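## Task

Take the top 96-well plate off stack rack K1 and leave it in the green bin marked RETURNS, one of three look-alike bins. At the end all three bins must stand upright, the bottom plate must still sit in K1 undisturbed, and the placed plate must stay put without the robot supporting it. Release it and pull the arm away afterwards.

## Robot and tools

Robot: one arm with five revolute joints and a two-finger gripper. Joint order everywhere (rows, results): waist, shoulder, elbow, wrist pitch, wrist roll. Stated ranges in rad: waist -6.283..6.283, shoulder -2.059..2.094, elbow -3.927..0.192, wrist pitch -1.693..3.142, wrist roll -6.283..6.283; true ends may differ by about 0.010 rad. With only five joints, the flange axis can tilt toward or away from the base but not sideways. The fingers project off one side of the flange; when the flange points straight down they are level, and wrist roll turns them about the flange axis. Gripper frame: fingers point along its +x, close along its y.

Scene frame: origin on the table top under the arm base, +z up, +y to the left when facing along +x. Positions in metres. The base may sit slightly tilted, and the reported hand position gets less trustworthy at long reach.

execute_actions(actions): actions is a list of actions; each action is a list of 1 to 15 rows; each row is 6 numbers in [-1, 1]. One row lasts one control step (1/30 s); if fewer than 15 rows are given, the last one repeats to fill 15 steps. Numbers 1-5 are joint offsets, scaled so 1.0 = 2.036 rad, measured from the joint angles when that action began (not from the previous row; for the first action, from the last reported angles). Number 6 is the absolute finger opening: +1 fully open (0.150 m pad gap), -1 closed (a 0.071 m gap remains). An action asking any joint to go more than 0.010 rad beyond its range is refused; if the first action fails this, or any action is malformed, nothing in the call runs. Joints asked beyond their real end stop there, and the result may say "joint sent to its limit". An empty list just returns the current state and images.

move(target, speed, blocking): target is one 6-number row as above; the five joint offsets are counted from the Joint positions in the latest result showing them, and the sixth is the absolute opening, applied at the start. All joints travel in step, so the hand follows a curve; duration 0.5 to 10 s (capped at 10 s even if short of target). speed is the peak rate in rad/s of the joint with most travel, 0.01 to 2, default 0.5. It does not avoid obstacles; faster or deeper-past-contact targets hit harder. blocking=false returns after 0.5 s while motion continues; no other motion command is accepted until a result shows it ended (use wait(0) or stop). The extra "move:" line gives the outcome (done, off_target, moving, held, fault), limits=held or limits=none, and the joint furthest from its target.

wait(seconds): 0 to 10; the arm keeps its last command and returns early if a running move finishes. stop(): brakes a running move (needs stopping distance; fingers continue). zoom_image(camera, region): camera is cam_high, cam_low or cam_wrist; region [x0, y0, x1, y1] in that camera's pixels, origin top-left, at most 504x504. finished_scene(scene): integer scene number; final and irreversible, reports success and gives the next task.

Results: end_effector_position (m) and end_effector_quat_wxyz for the point midway between the pads, about 2 cm behind the fingertips, plus linear/angular velocities; Joint positions and Joint velocities (rad, rad/s, then pad gap in m); Joint targets (what the drives are currently aiming at, which can drift without new commands); grip_measured on the command scale, possibly biased by up to about 0.025 for the whole scene; joint torques (total drive output, offset and noisy, not a contact sensor). Messages: "joint command not followed" (clearance check altered targets), TORQUE FAULT (load limit hit: arm backs off, holds 10 s, rest of call dropped), MOTOR HOT at 65 °C, OVER-TEMPERATURE FAULT at 80 °C (brakes until cooled). Cameras: cam_high, cam_low, cam_wrist, each 504x504, with calibration data supplied.

Motion limits: drive targets move at most 3.14 rad/s; each step the target stays within 0.623 rad of the measured angle, and joint targets are scaled back if they would shift the gripper more than 70 mm from where it is. Large moves therefore span several actions; leftover motion must be recommanded. Load limits (N m): waist 46, shoulder 46, elbow 27.6, wrist pitch 18.4, wrist roll 18.4, including held weight.

Gripping: to keep hold, command an opening at least about 0.04 below grip_measured. Pads push about 20 N each; closing fast can squeeze harder and even spring open.

Cautions: nothing may leave the table. Don't tip any bin or shift the lower plate in K1. Avoid slams, drops, hard pushes; the plate must be fully inside the target bin before opening. Brief external tugs on the held plate or nudges to loose items can happen. Holding loads heats motors, even while idle. After release, open the fingers and move the arm away before ending the scene.

Each tool is called as name(argument=value, ...) on one line, values as JSON.

## Session

I'll start by checking the current state of the scene.

execute_actions(actions=[])

Scene clock: 0.00 s.
end_effector_position=(+0.4643, -0.4076, +0.2280) grip_measured=+1.00 end_effector_quat_wxyz=(+0.918, +0.333, +0.201, +0.074) end_effector_velocity=(+0.000, +0.000, +0.000) end_effector_angular_velocity=(-0.000, -0.001, +0.001)
Joint names: [waist, shoulder, elbow, wrist pitch, wrist roll]
Joint positions: [-0.948  0.903 -2.167  2.059 -1.085  0.15 ]
Joint velocities: [ 0.    -0.001  0.001 -0.001 -0.001  0.   ]
Joint torques (N m, as the arm reports them, + toward a larger angle): no reading
Motor temperatures (°C, as the motors report them): [35 31 35 34 37]
Joint targets: [-0.948 0.903 -2.167 2.059 -1.085]

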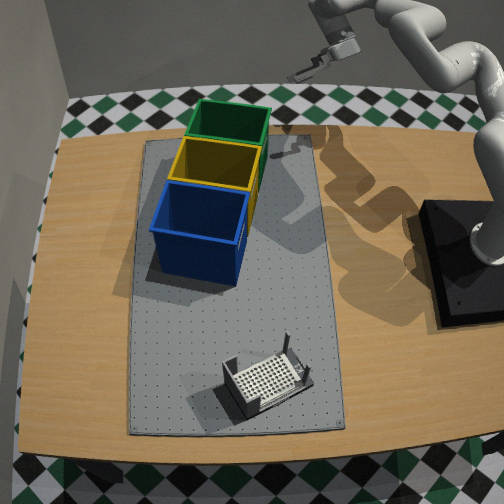

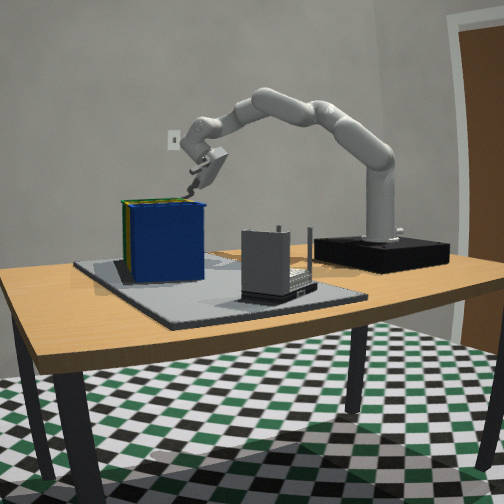

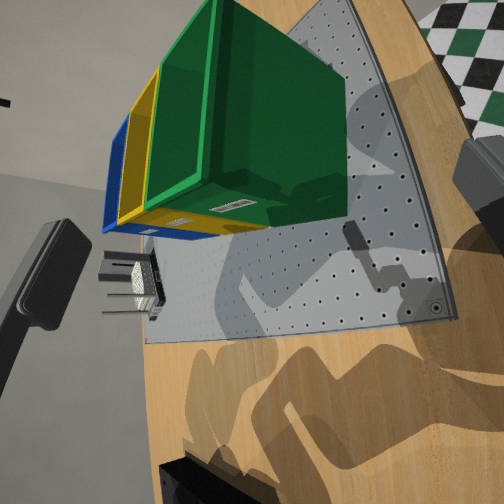

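zoom_image(camera="cam_high", region=[180, 310, 340, 440])

zoom_image(camera="cam_low", region=[220, 210, 340, 320])

zoom_image(camera="cam_wrist", region=[80, 180, 280, 340])

zoom_image(camera="cam_high", region=[130, 80, 300, 300])

Region (180, 310, 340, 440) of cam_high's 504x504 image, scaled by 3.150, with more detail than that image has; it fills the top 410 rows of this view, and the rest is white.

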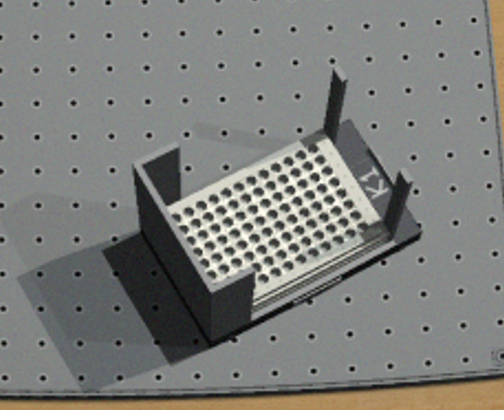

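Region (220, 210, 340, 320) of cam_low's 504x504 image, scaled by 4.200, with more detail than that image has; it fills the top 462 rows of this view, and the rest is white.

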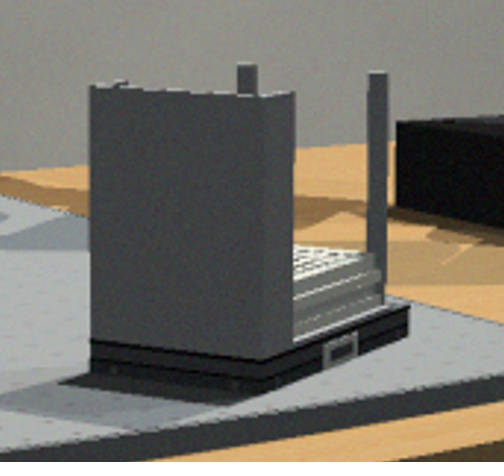

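Region (80, 180, 280, 340) of cam_wrist's 504x504 image, scaled by 2.520, with more detail than that image has; it fills the top 403 rows of this view, and the rest is white.

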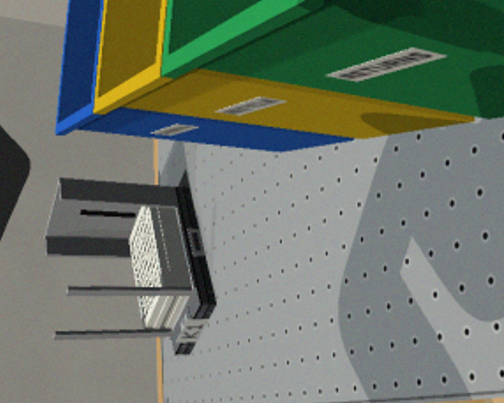

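Region (130, 80, 300, 300) of cam_high's 504x504 image, scaled by 2.291, with more detail than that image has; it fills the left 389 columns of this view, and the rest is white.

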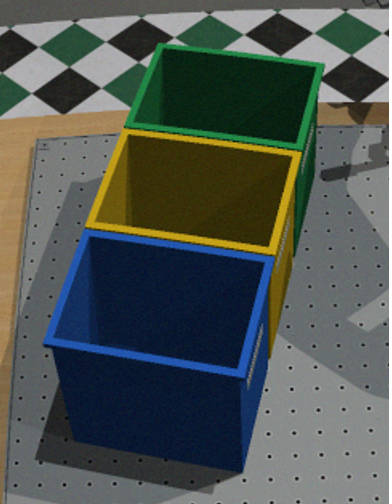

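zoom_image(camera="cam_high", region=[215, 325, 320, 425])

zoom_image(camera="cam_high", region=[265, 325, 325, 400])

zoom_image(camera="cam_low", region=[270, 250, 330, 310])

zoom_image(camera="cam_wrist", region=[90, 240, 180, 330])

Region (215, 325, 320, 425) of cam_high's 504x504 image, scaled by 4.800, with more detail than that image has; it fills the top 480 rows of this view, and the rest is white.

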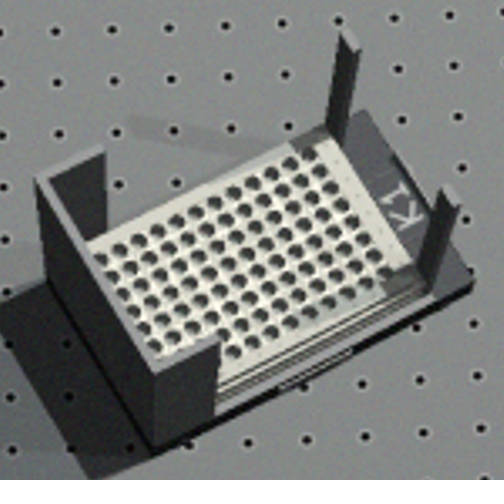

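Region (265, 325, 325, 400) of cam_high's 504x504 image, scaled by 6.720, with more detail than that image has; it fills the left 403 columns of this view, and the rest is white.

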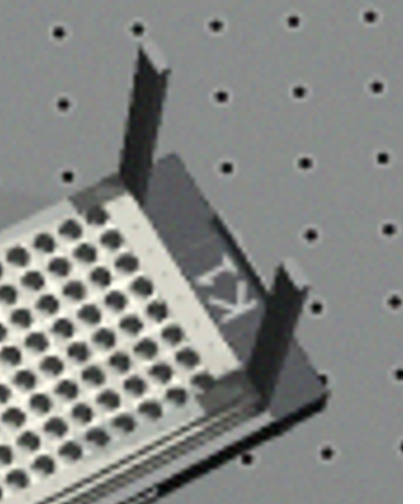

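Region (270, 250, 330, 310) of cam_low's 504x504 image, scaled by 8.400, with more detail than that image has.

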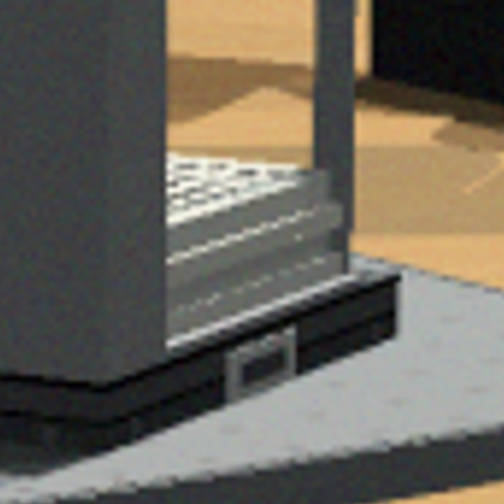

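Region (90, 240, 180, 330) of cam_wrist's 504x504 image, scaled by 5.600, with more detail than that image has.

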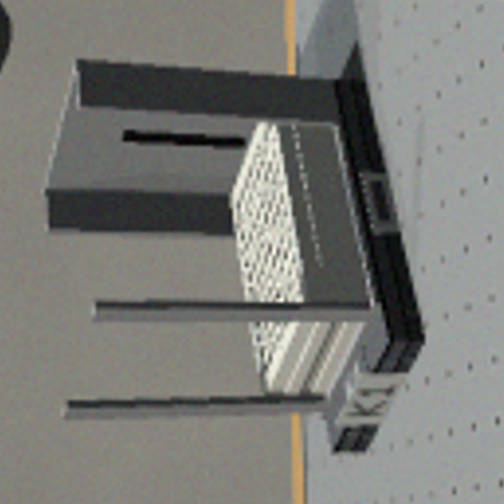

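move(target=[0.06, -0.3531, 0.5646, -0.602, 0.4885, 1.0], speed=1.0)

Scene clock: 22.40 s.
end_effector_position=(+0.4456, -0.4522, +0.2794) grip_measured=+1.00 end_effector_quat_wxyz=(+0.936, +0.008, -0.003, -0.351) end_effector_velocity=(-0.001, +0.000, +0.000) end_effector_angular_velocity=(-0.001, -0.001, -0.002)
Joint names: [waist, shoulder, elbow, wrist pitch, wrist roll]
Joint positions: [-0.826  0.185 -1.018  0.834 -0.09   0.15 ]
Joint velocities: [ 0.001 -0.003  0.004 -0.002  0.003  0.   ]
Joint torques (N m, as the arm reports them, + toward a larger angle): [  0.33 -14.59  -9.47  -2.    -0.24]
Motor temperatures (°C, as the motors report them): [35 31 36 34 37]
Joint targets: [-0.826 0.185 -1.018 0.834 -0.090]
move: done; limits=none; farthest joint: the shoulder, 0.001 radians from its target (0.719 radians at the start)
camera_calibration (this result's frames):
cam_wrist: T_world_to_cam=[[-0.643174, -0.725536, -0.244797, 0.0223339], [-0.470773, 0.626813, -0.620869, 0.657278], [0.603904, -0.284083, -0.744712, -0.100886], [0, 0, 0, 1]] pos_world=[0.384719, -0.424446, 0.338419]

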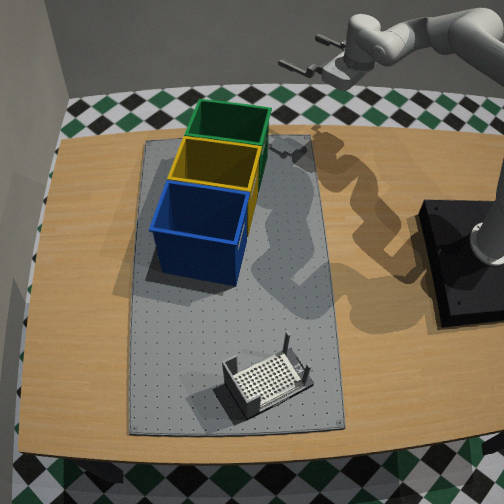

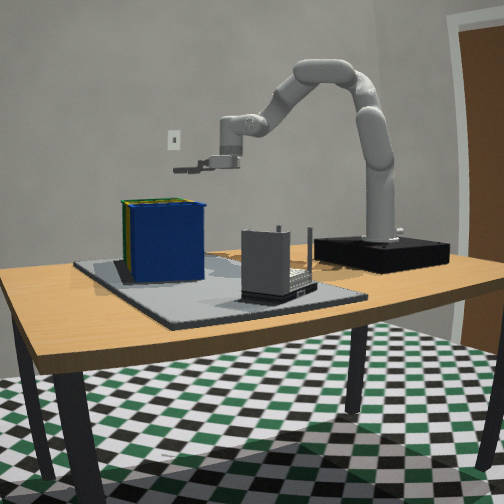

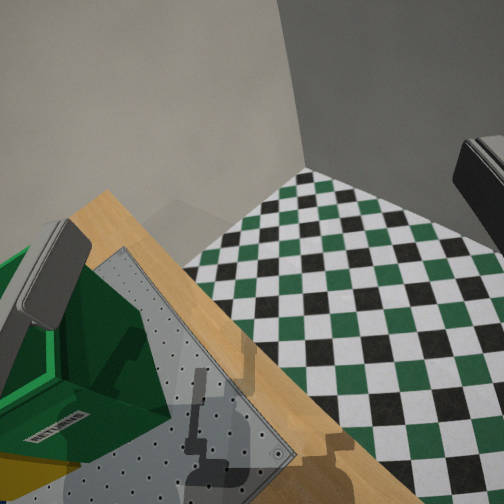

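zoom_image(camera="cam_low", region=[100, 100, 280, 300])

zoom_image(camera="cam_high", region=[260, 0, 400, 110])

Region (100, 100, 280, 300) of cam_low's 504x504 image, scaled by 2.520, with more detail than that image has; it fills the left 454 columns of this view, and the rest is white.

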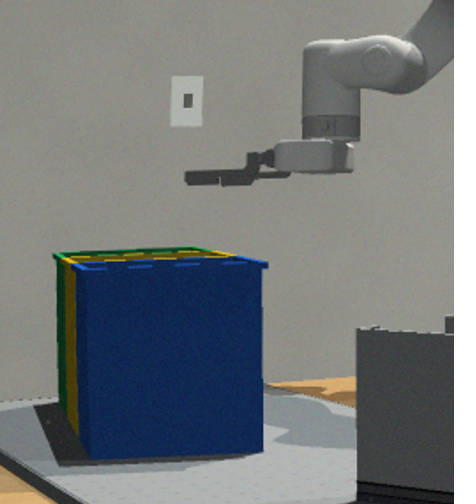

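Region (260, 0, 400, 110) of cam_high's 504x504 image, scaled by 3.600, with more detail than that image has; it fills the top 396 rows of this view, and the rest is white.

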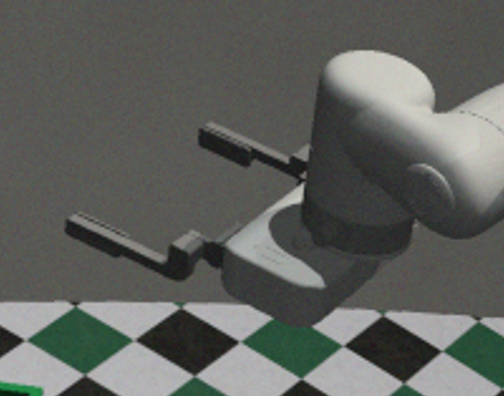

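move(target=[0.606, 0.0499, 0.0066, -0.0492, 0.0131, 1.0], speed=1.0)

Scene clock: 33.80 s.
end_effector_position=(+0.5750, +0.2693, +0.2408) grip_measured=+1.00 end_effector_quat_wxyz=(+0.970, +0.004, +0.001, +0.242) end_effector_velocity=(-0.001, +0.002, -0.001) end_effector_angular_velocity=(-0.001, +0.002, +0.003)
Joint names: [waist, shoulder, elbow, wrist pitch, wrist roll]
Joint positions: [ 0.407  0.286 -1.005  0.734 -0.064  0.15 ]
Joint velocities: [0.003 0.001 0.001 0.001 0.    0.   ]
Joint torques (N m, as the arm reports them, + toward a larger angle): [ -0.12 -15.13  -8.99  -1.9   -0.17]
Motor temperatures (°C, as the motors report them): [35 31 36 35 37]
Joint targets: [0.408 0.286 -1.005 0.734 -0.064]
move: done; limits=none; farthest joint: the waist, 0.000 radians from its target (1.233 radians at the start)
camera_calibration (this result's frames):
cam_wrist: T_world_to_cam=[[0.450082, -0.861398, -0.235415, 0.0252373], [-0.749972, -0.221525, -0.623272, 0.631548], [0.484735, 0.457078, -0.745729, -0.133565], [0, 0, 0, 1]] pos_world=[0.527028, 0.222693, 0.299964]

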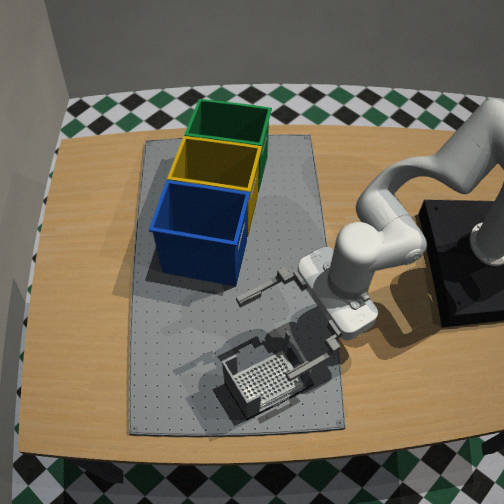

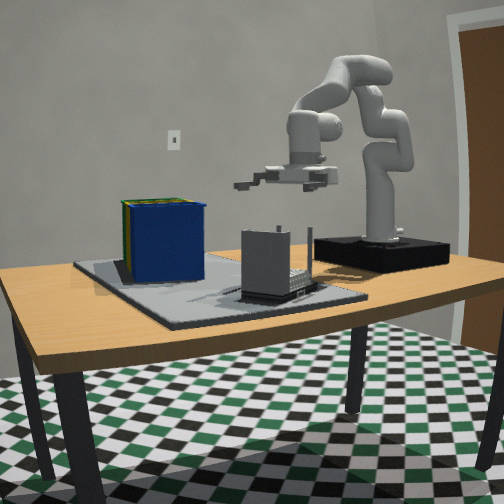

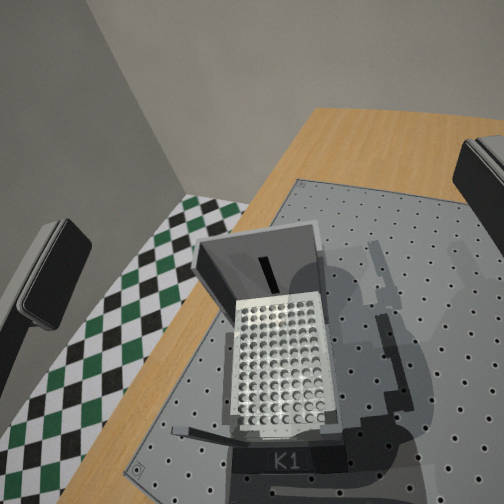

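zoom_image(camera="cam_wrist", region=[160, 210, 380, 490])

zoom_image(camera="cam_wrist", region=[215, 280, 355, 380])

zoom_image(camera="cam_wrist", region=[215, 370, 355, 480])

Region (160, 210, 380, 490) of cam_wrist's 504x504 image, scaled by 1.800, with more detail than that image has; it fills the left 396 columns of this view, and the rest is white.

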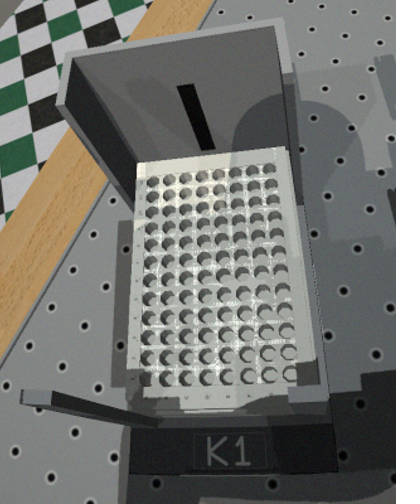

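Region (215, 280, 355, 380) of cam_wrist's 504x504 image, scaled by 3.600, with more detail than that image has; it fills the top 360 rows of this view, and the rest is white.

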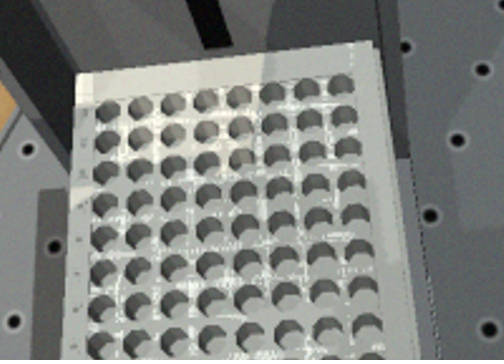

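Region (215, 370, 355, 480) of cam_wrist's 504x504 image, scaled by 3.600, with more detail than that image has; it fills the top 396 rows of this view, and the rest is white.

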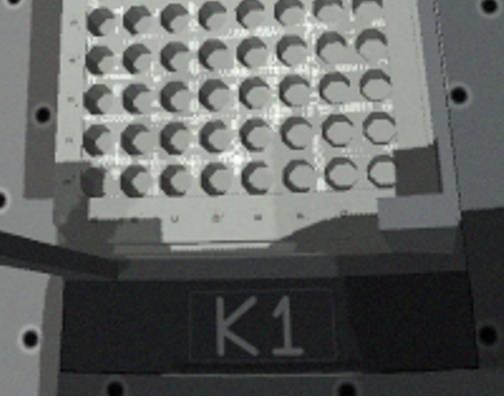

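zoom_image(camera="cam_high", region=[225, 240, 385, 390])

zoom_image(camera="cam_high", region=[230, 255, 320, 315])

zoom_image(camera="cam_low", region=[225, 140, 345, 240])

zoom_image(camera="cam_wrist", region=[0, 200, 150, 400])

Region (225, 240, 385, 390) of cam_high's 504x504 image, scaled by 3.150, with more detail than that image has; it fills the top 472 rows of this view, and the rest is white.

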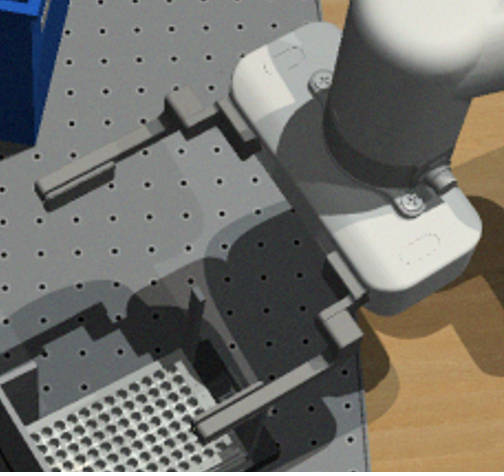

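Region (230, 255, 320, 315) of cam_high's 504x504 image, scaled by 5.600, with more detail than that image has.

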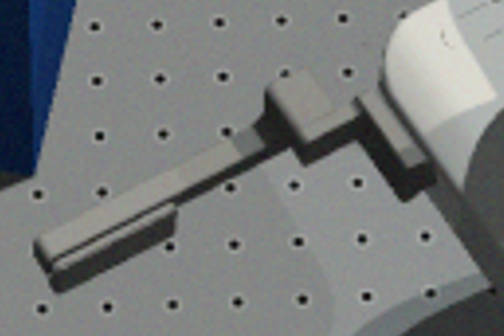

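Region (225, 140, 345, 240) of cam_low's 504x504 image, scaled by 4.200, with more detail than that image has.

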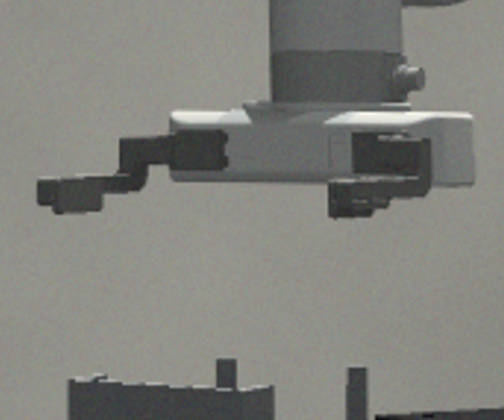

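Region (0, 200, 150, 400) of cam_wrist's 504x504 image, scaled by 2.520, with more detail than that image has; it fills the left 378 columns of this view, and the rest is white.

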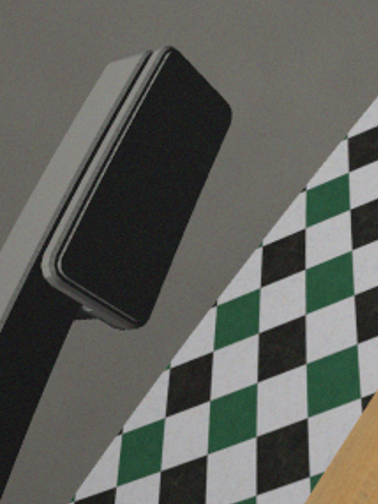

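move(target=[0.0198, 0.2198, -0.0016, -0.2177, 0.0311, 1.0], speed=0.5)

Scene clock: 54.47 s.
end_effector_position=(+0.5541, +0.2784, +0.0565) grip_measured=+1.00 end_effector_quat_wxyz=(+0.973, +0.003, +0.001, +0.231) end_effector_velocity=(-0.001, -0.000, -0.002) end_effector_angular_velocity=(-0.002, +0.003, +0.000)
Joint names: [waist, shoulder, elbow, wrist pitch, wrist roll]
Joint positions: [ 0.447  0.733 -1.008  0.291 -0.     0.15 ]
Joint velocities: [ 0.     0.003  0.001 -0.001 -0.     0.   ]
Joint torques (N m, as the arm reports them, + toward a larger angle): [ -0.04 -16.75  -5.89  -1.92  -0.32]
Motor temperatures (°C, as the motors report them): [35 31 36 35 37]
Joint targets: [0.448 0.734 -1.008 0.291 -0.000]
move: done; limits=none; farthest joint: the waist, 0.000 radians from its target (0.040 radians at the start)
camera_calibration (this result's frames):
cam_wrist: T_world_to_cam=[[0.430056, -0.871727, -0.234826, 0.0130217], [-0.755082, -0.204728, -0.622846, 0.501238], [0.494877, 0.445172, -0.74627, -0.267353], [0, 0, 0, 1]] pos_world=[0.505182, 0.232987, 0.115734]

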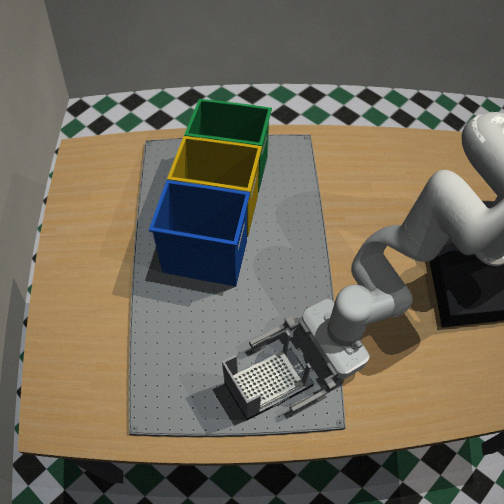

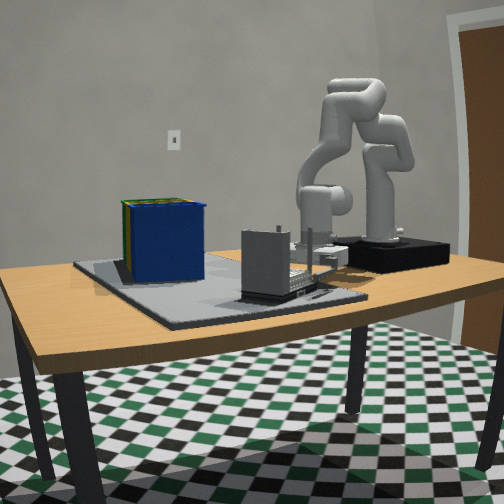

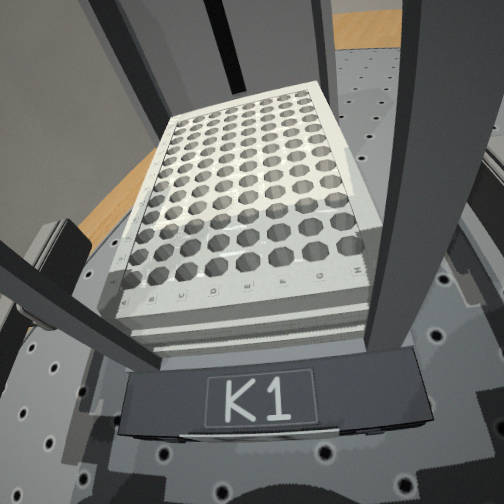

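zoom_image(camera="cam_low", region=[270, 230, 360, 310])

zoom_image(camera="cam_high", region=[215, 295, 375, 425])

zoom_image(camera="cam_wrist", region=[90, 70, 400, 380])

Region (270, 230, 360, 310) of cam_low's 504x504 image, scaled by 5.600, with more detail than that image has.

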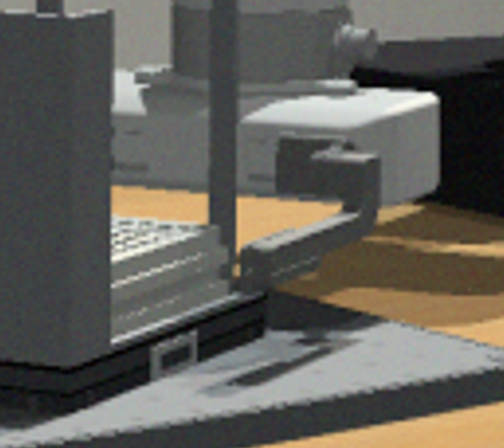

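Region (215, 295, 375, 425) of cam_high's 504x504 image, scaled by 3.150, with more detail than that image has; it fills the top 410 rows of this view, and the rest is white.

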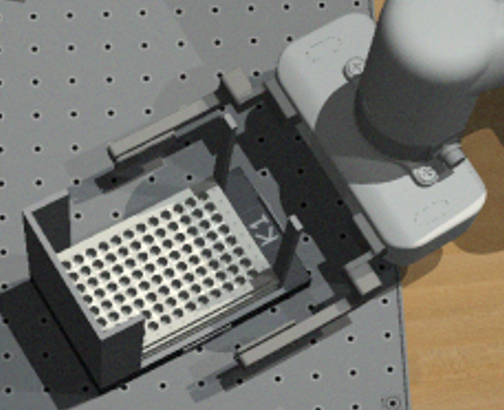

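Region (90, 70, 400, 380) of cam_wrist's 504x504 image, scaled by 1.626, with more detail than that image has.

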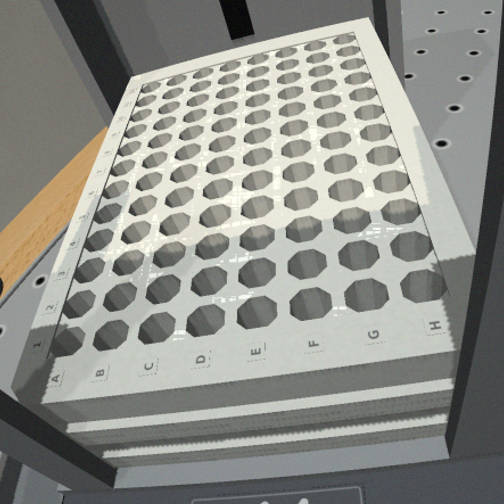

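move(target=[0, 0, 0, 0, 0, -0.4])

Scene clock: 60.67 s.
end_effector_position=(+0.5541, +0.2784, +0.0565) grip_measured=-0.40 end_effector_quat_wxyz=(+0.973, +0.003, +0.001, +0.231) end_effector_velocity=(+0.000, +0.000, +0.000) end_effector_angular_velocity=(+0.001, -0.001, -0.000)
Joint names: [waist, shoulder, elbow, wrist pitch, wrist roll]
Joint positions: [ 0.447  0.733 -1.008  0.291 -0.     0.095]
Joint velocities: [-0.    -0.    -0.001 -0.    -0.    -0.   ]
Joint torques (N m, as the arm reports them, + toward a larger angle): [ -0.06 -16.82  -5.72  -1.94  -0.38]
Motor temperatures (°C, as the motors report them): [35 31 36 35 37]
Joint targets: [0.447 0.733 -1.008 0.291 -0.000]
move: done; limits=none; farthest joint: the waist, 0.000 radians from its target (0.001 radians at the start)
camera_calibration (this result's frames):
cam_wrist: T_world_to_cam=[[0.430053, -0.871729, -0.234826, 0.0130219], [-0.755092, -0.204733, -0.622832, 0.501231], [0.494864, 0.445166, -0.746282, -0.267349], [0, 0, 0, 1]] pos_world=[0.505177, 0.232985, 0.115723]

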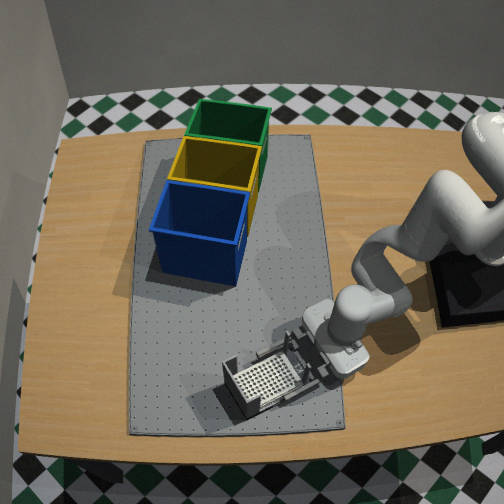

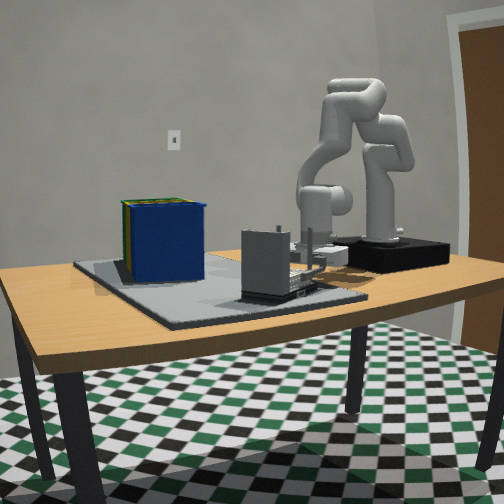

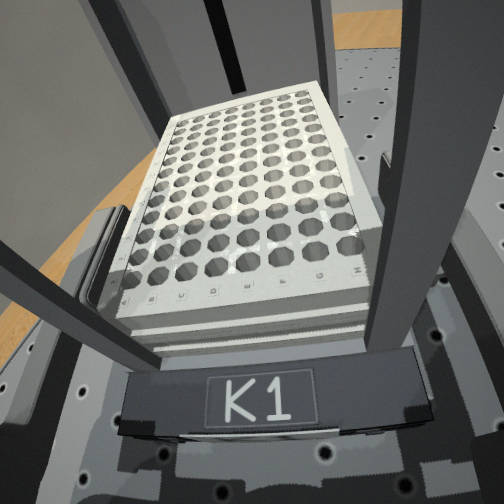

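zoom_image(camera="cam_low", region=[280, 245, 340, 305])

zoom_image(camera="cam_high", region=[240, 320, 340, 415])

zoom_image(camera="cam_wrist", region=[60, 180, 200, 340])

zoom_image(camera="cam_wrist", region=[320, 120, 504, 380])

Region (280, 245, 340, 305) of cam_low's 504x504 image, scaled by 8.400, with more detail than that image has.

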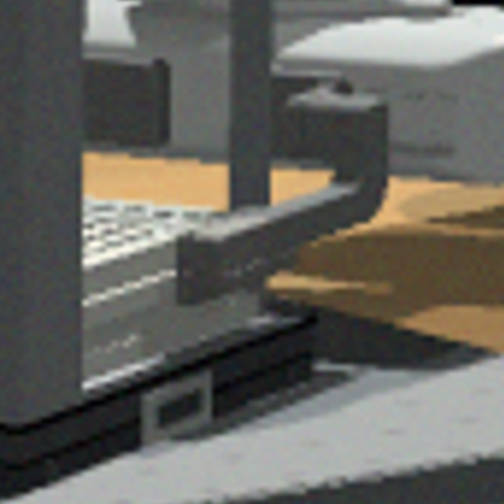

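Region (240, 320, 340, 415) of cam_high's 504x504 image, scaled by 5.040, with more detail than that image has; it fills the top 479 rows of this view, and the rest is white.

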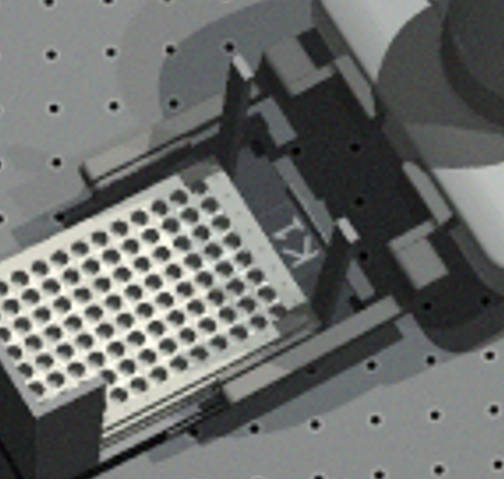

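Region (60, 180, 200, 340) of cam_wrist's 504x504 image, scaled by 3.150, with more detail than that image has; it fills the left 441 columns of this view, and the rest is white.

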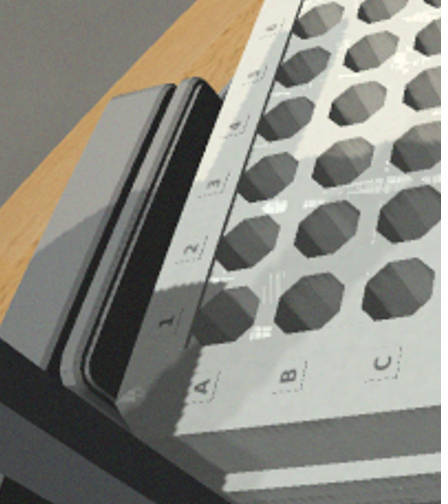

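Region (320, 120, 504, 380) of cam_wrist's 504x504 image, scaled by 1.938, with more detail than that image has; it fills the left 357 columns of this view, and the rest is white.

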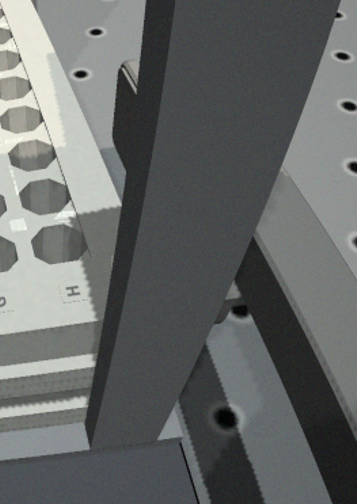

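move(target=[0.0032, 0, 0, 0, 0.0032, -0.4], speed=0.1)

Scene clock: 64.33 s.
end_effector_position=(+0.5528, +0.2810, +0.0566) grip_measured=-0.40 end_effector_quat_wxyz=(+0.973, +0.003, +0.001, +0.231) end_effector_velocity=(+0.000, +0.001, +0.001) end_effector_angular_velocity=(+0.001, -0.001, -0.000)
Joint names: [waist, shoulder, elbow, wrist pitch, wrist roll]
Joint positions: [ 0.454  0.733 -1.008  0.291  0.006  0.095]
Joint velocities: [ 0.002 -0.001 -0.001  0.001  0.003 -0.   ]
Joint torques (N m, as the arm reports them, + toward a larger angle): [ -0.32 -16.76  -5.91  -1.9   -0.28]
Motor temperatures (°C, as the motors report them): [35 31 36 35 37]
Joint targets: [0.454 0.733 -1.008 0.291 0.006]
move: done; limits=none; farthest joint: the wrist roll, 0.001 radians from its target (0.007 radians at the start)
camera_calibration (this result's frames):
cam_wrist: T_world_to_cam=[[0.430079, -0.871742, -0.234731, 0.0158803], [-0.75506, -0.204802, -0.622848, 0.500779], [0.49489, 0.44511, -0.746299, -0.267844], [0, 0, 0, 1]] pos_world=[0.503842, 0.235624, 0.115745]

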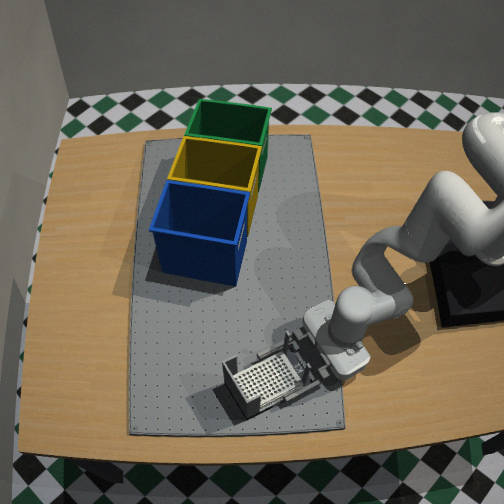

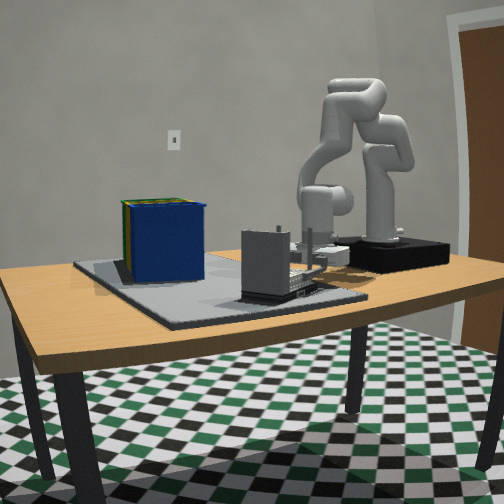

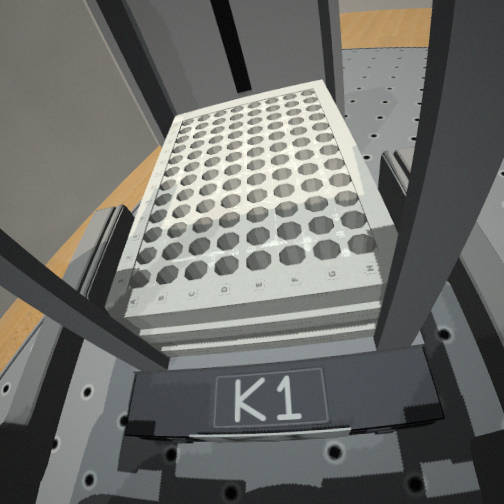

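zoom_image(camera="cam_wrist", region=[70, 70, 430, 340])

zoom_image(camera="cam_high", region=[240, 320, 340, 415])

Region (70, 70, 430, 340) of cam_wrist's 504x504 image, scaled by 1.400, with more detail than that image has; it fills the top 378 rows of this view, and the rest is white.

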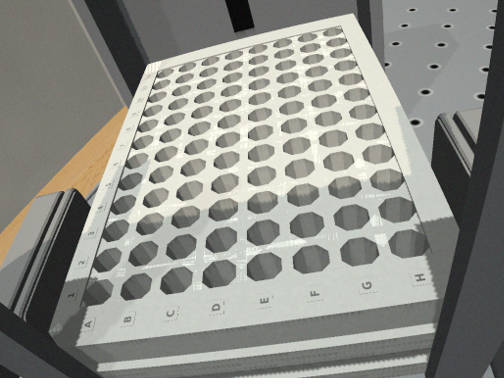

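Region (240, 320, 340, 415) of cam_high's 504x504 image, scaled by 5.040, with more detail than that image has; it fills the top 479 rows of this view, and the rest is white.

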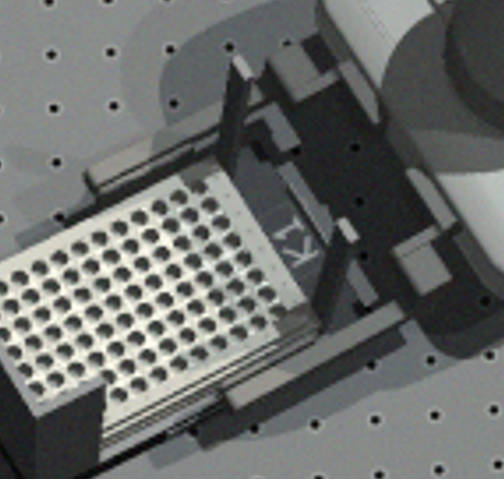

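execute_actions(actions=[[[0,0,0,0,0,-0.45],[0,0,0,0,0,-0.49],[0,0,0,0,0,-0.53],[0,0,0,0,0,-0.56],[0,0,0,0,0,-0.58],[0,0,0,0,0,-0.60],[0,0,0,0,0,-0.615],[0,0,0,0,0,-0.63],[0,0,0,0,0,-0.645],[0,0,0,0,0,-0.66],[0,0,0,0,0,-0.675],[0,0,0,0,0,-0.69],[0,0,0,0,0,-0.71],[0,0,0,0,0,-0.73],[0,0,0,0,0,-0.75]]])

Scene clock: 67.03 s.
end_effector_position=(+0.5528, +0.2810, +0.0566) grip_measured=-0.61 end_effector_quat_wxyz=(+0.973, +0.003, +0.001, +0.231) end_effector_velocity=(+0.001, +0.000, +0.001) end_effector_angular_velocity=(+0.001, -0.002, -0.001)
Joint names: [waist, shoulder, elbow, wrist pitch, wrist roll]
Joint positions: [ 0.454  0.733 -1.008  0.291  0.006  0.086]
Joint velocities: [ 0.     0.    -0.002 -0.001  0.001  0.   ]
Joint torques (N m, as the arm reports them, + toward a larger angle): [ -0.2  -16.63  -5.72  -1.82  -0.34]
Motor temperatures (°C, as the motors report them): [35 31 36 35 37]
Joint targets: [0.454 0.733 -1.008 0.291 0.006]
camera_calibration (this result's frames):
cam_wrist: T_world_to_cam=[[0.430093, -0.871735, -0.23473, 0.0158801], [-0.755058, -0.204814, -0.622848, 0.500779], [0.494882, 0.445117, -0.746299, -0.267844], [0, 0, 0, 1]] pos_world=[0.503838, 0.235632, 0.115745]

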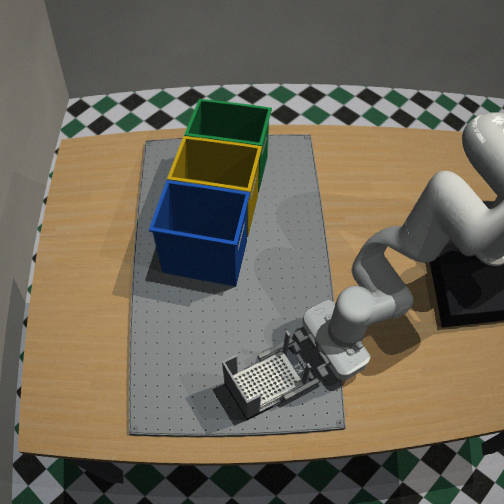

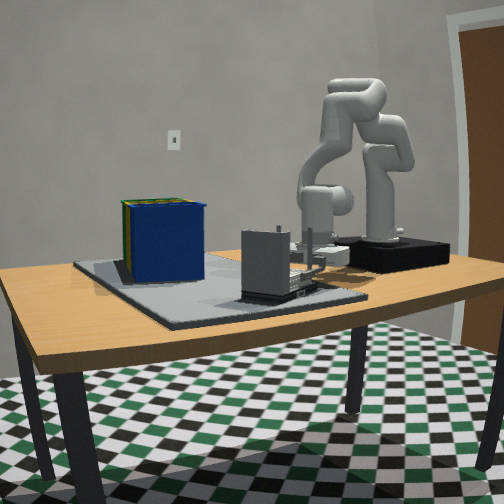

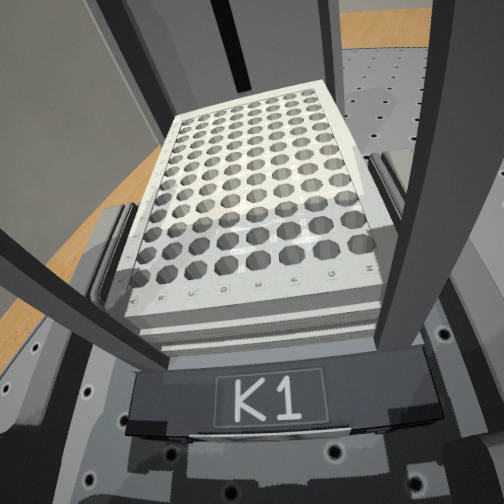

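move(target=[0.0001, -0.04428, 0.01642, 0.02786, 0, -0.75], speed=0.15)

Scene clock: 72.57 s.
end_effector_position=(+0.5528, +0.2810, +0.0864) grip_measured=-0.61 end_effector_quat_wxyz=(+0.973, +0.003, +0.001, +0.231) end_effector_velocity=(+0.001, +0.000, +0.002) end_effector_angular_velocity=(+0.001, -0.002, -0.001)
Joint names: [waist, shoulder, elbow, wrist pitch, wrist roll]
Joint positions: [ 0.454  0.644 -0.975  0.347  0.006  0.086]
Joint velocities: [-0.    -0.003 -0.     0.001  0.001  0.   ]
Joint torques (N m, as the arm reports them, + toward a larger angle): [ -0.04 -16.6   -6.39  -1.99  -0.34]
Motor temperatures (°C, as the motors report them): [35 31 35 35 37]
Joint targets: [0.454 0.643 -0.975 0.347 0.006]
move: done; limits=none; farthest joint: the shoulder, 0.001 radians from its target (0.091 radians at the start)
camera_calibration (this result's frames):
cam_wrist: T_world_to_cam=[[0.43022, -0.871674, -0.234725, 0.0227189], [-0.755134, -0.205024, -0.622686, 0.519413], [0.494655, 0.445141, -0.746436, -0.245431], [0, 0, 0, 1]] pos_world=[0.503856, 0.235547, 0.145566]

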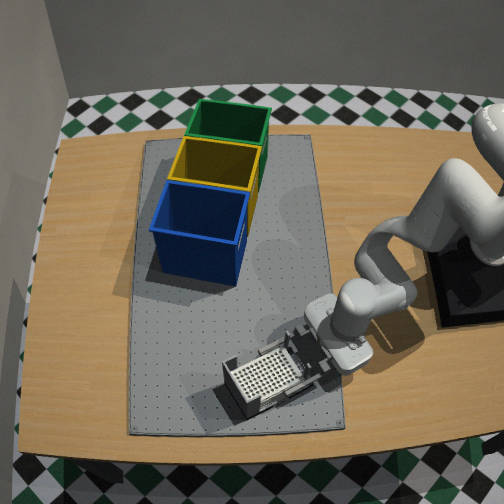

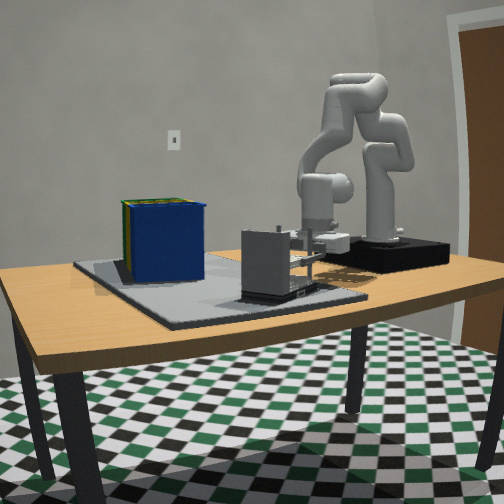

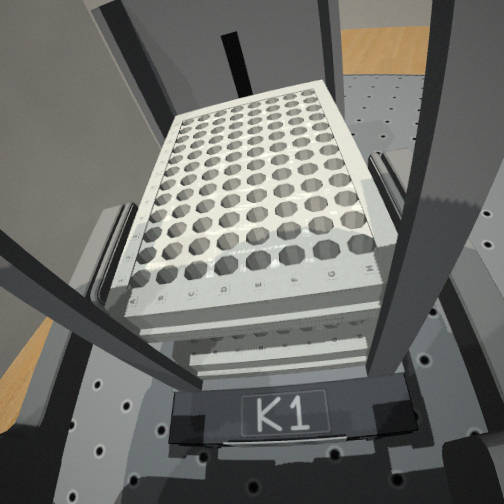

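zoom_image(camera="cam_low", region=[270, 215, 360, 305])

zoom_image(camera="cam_high", region=[215, 310, 345, 425])

Region (270, 215, 360, 305) of cam_low's 504x504 image, scaled by 5.600, with more detail than that image has.

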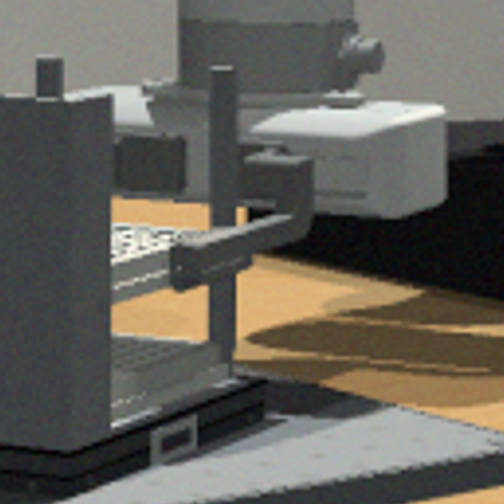

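Region (215, 310, 345, 425) of cam_high's 504x504 image, scaled by 3.877, with more detail than that image has; it fills the top 446 rows of this view, and the rest is white.

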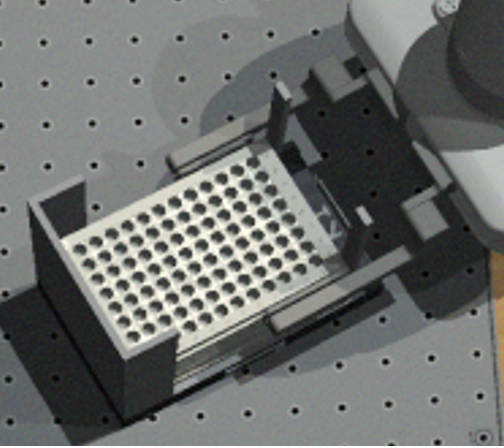

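execute_actions(actions=[[[0,-0.001223,0.000398,0.000825,0,-0.75],[0,-0.004622,0.001486,0.003136,0,-0.75],[0,-0.009786,0.003095,0.006691,0,-0.75],[0.0001,-0.016301,0.005046,0.011255,0,-0.75],[0.0001,-0.023755,0.007168,0.016587,0,-0.75],[0.0001,-0.031739,0.009309,0.02243,0,-0.75],[0.0001,-0.039856,0.011343,0.028512,0,-0.75],[0.0002,-0.047716,0.013173,0.034542,0,-0.75],[0.0002,-0.054945,0.014733,0.040212,0,-0.75],[0.0002,-0.061179,0.015979,0.045199,0,-0.75],[0.0002,-0.066065,0.016893,0.049172,0,-0.75],[0.0002,-0.069254,0.017458,0.051796,0,-0.75],[0.0002,-0.070397,0.017654,0.052743,0,-0.75]]])

Scene clock: 80.83 s.
end_effector_position=(+0.5531, +0.2811, +0.1275) grip_measured=-0.61 end_effector_quat_wxyz=(+0.973, +0.003, +0.001, +0.231) end_effector_velocity=(+0.000, -0.000, +0.090) end_effector_angular_velocity=(+0.002, -0.004, -0.000)
Joint names: [waist, shoulder, elbow, wrist pitch, wrist roll]
Joint positions: [ 0.454  0.526 -0.944  0.434  0.006  0.086]
Joint velocities: [ 0.    -0.249  0.052  0.192  0.     0.   ]
Joint torques (N m, as the arm reports them, + toward a larger angle): [ -0.09 -14.81  -7.89  -2.7   -0.26]
Motor temperatures (°C, as the motors report them): [35 31 35 35 37]
Joint targets: [0.454 0.500 -0.939 0.455 0.006]
camera_calibration (this result's frames):
cam_wrist: T_world_to_cam=[[0.430775, -0.871399, -0.234725, 0.0319941], [-0.75474, -0.205268, -0.623083, 0.545128], [0.494773, 0.445565, -0.746104, -0.215178], [0, 0, 0, 1]] pos_world=[0.504112, 0.235653, 0.186625]

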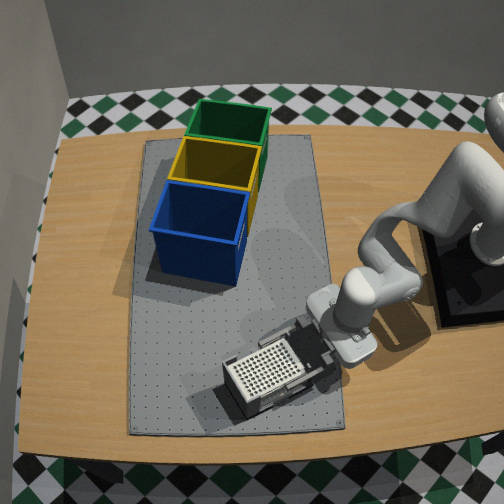

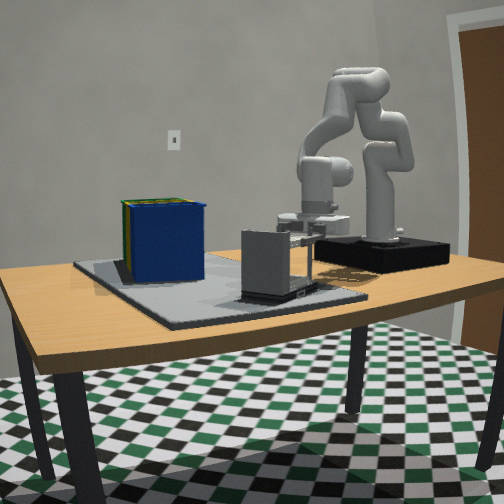

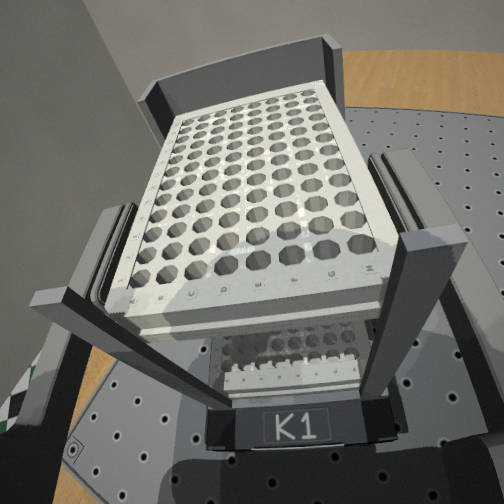

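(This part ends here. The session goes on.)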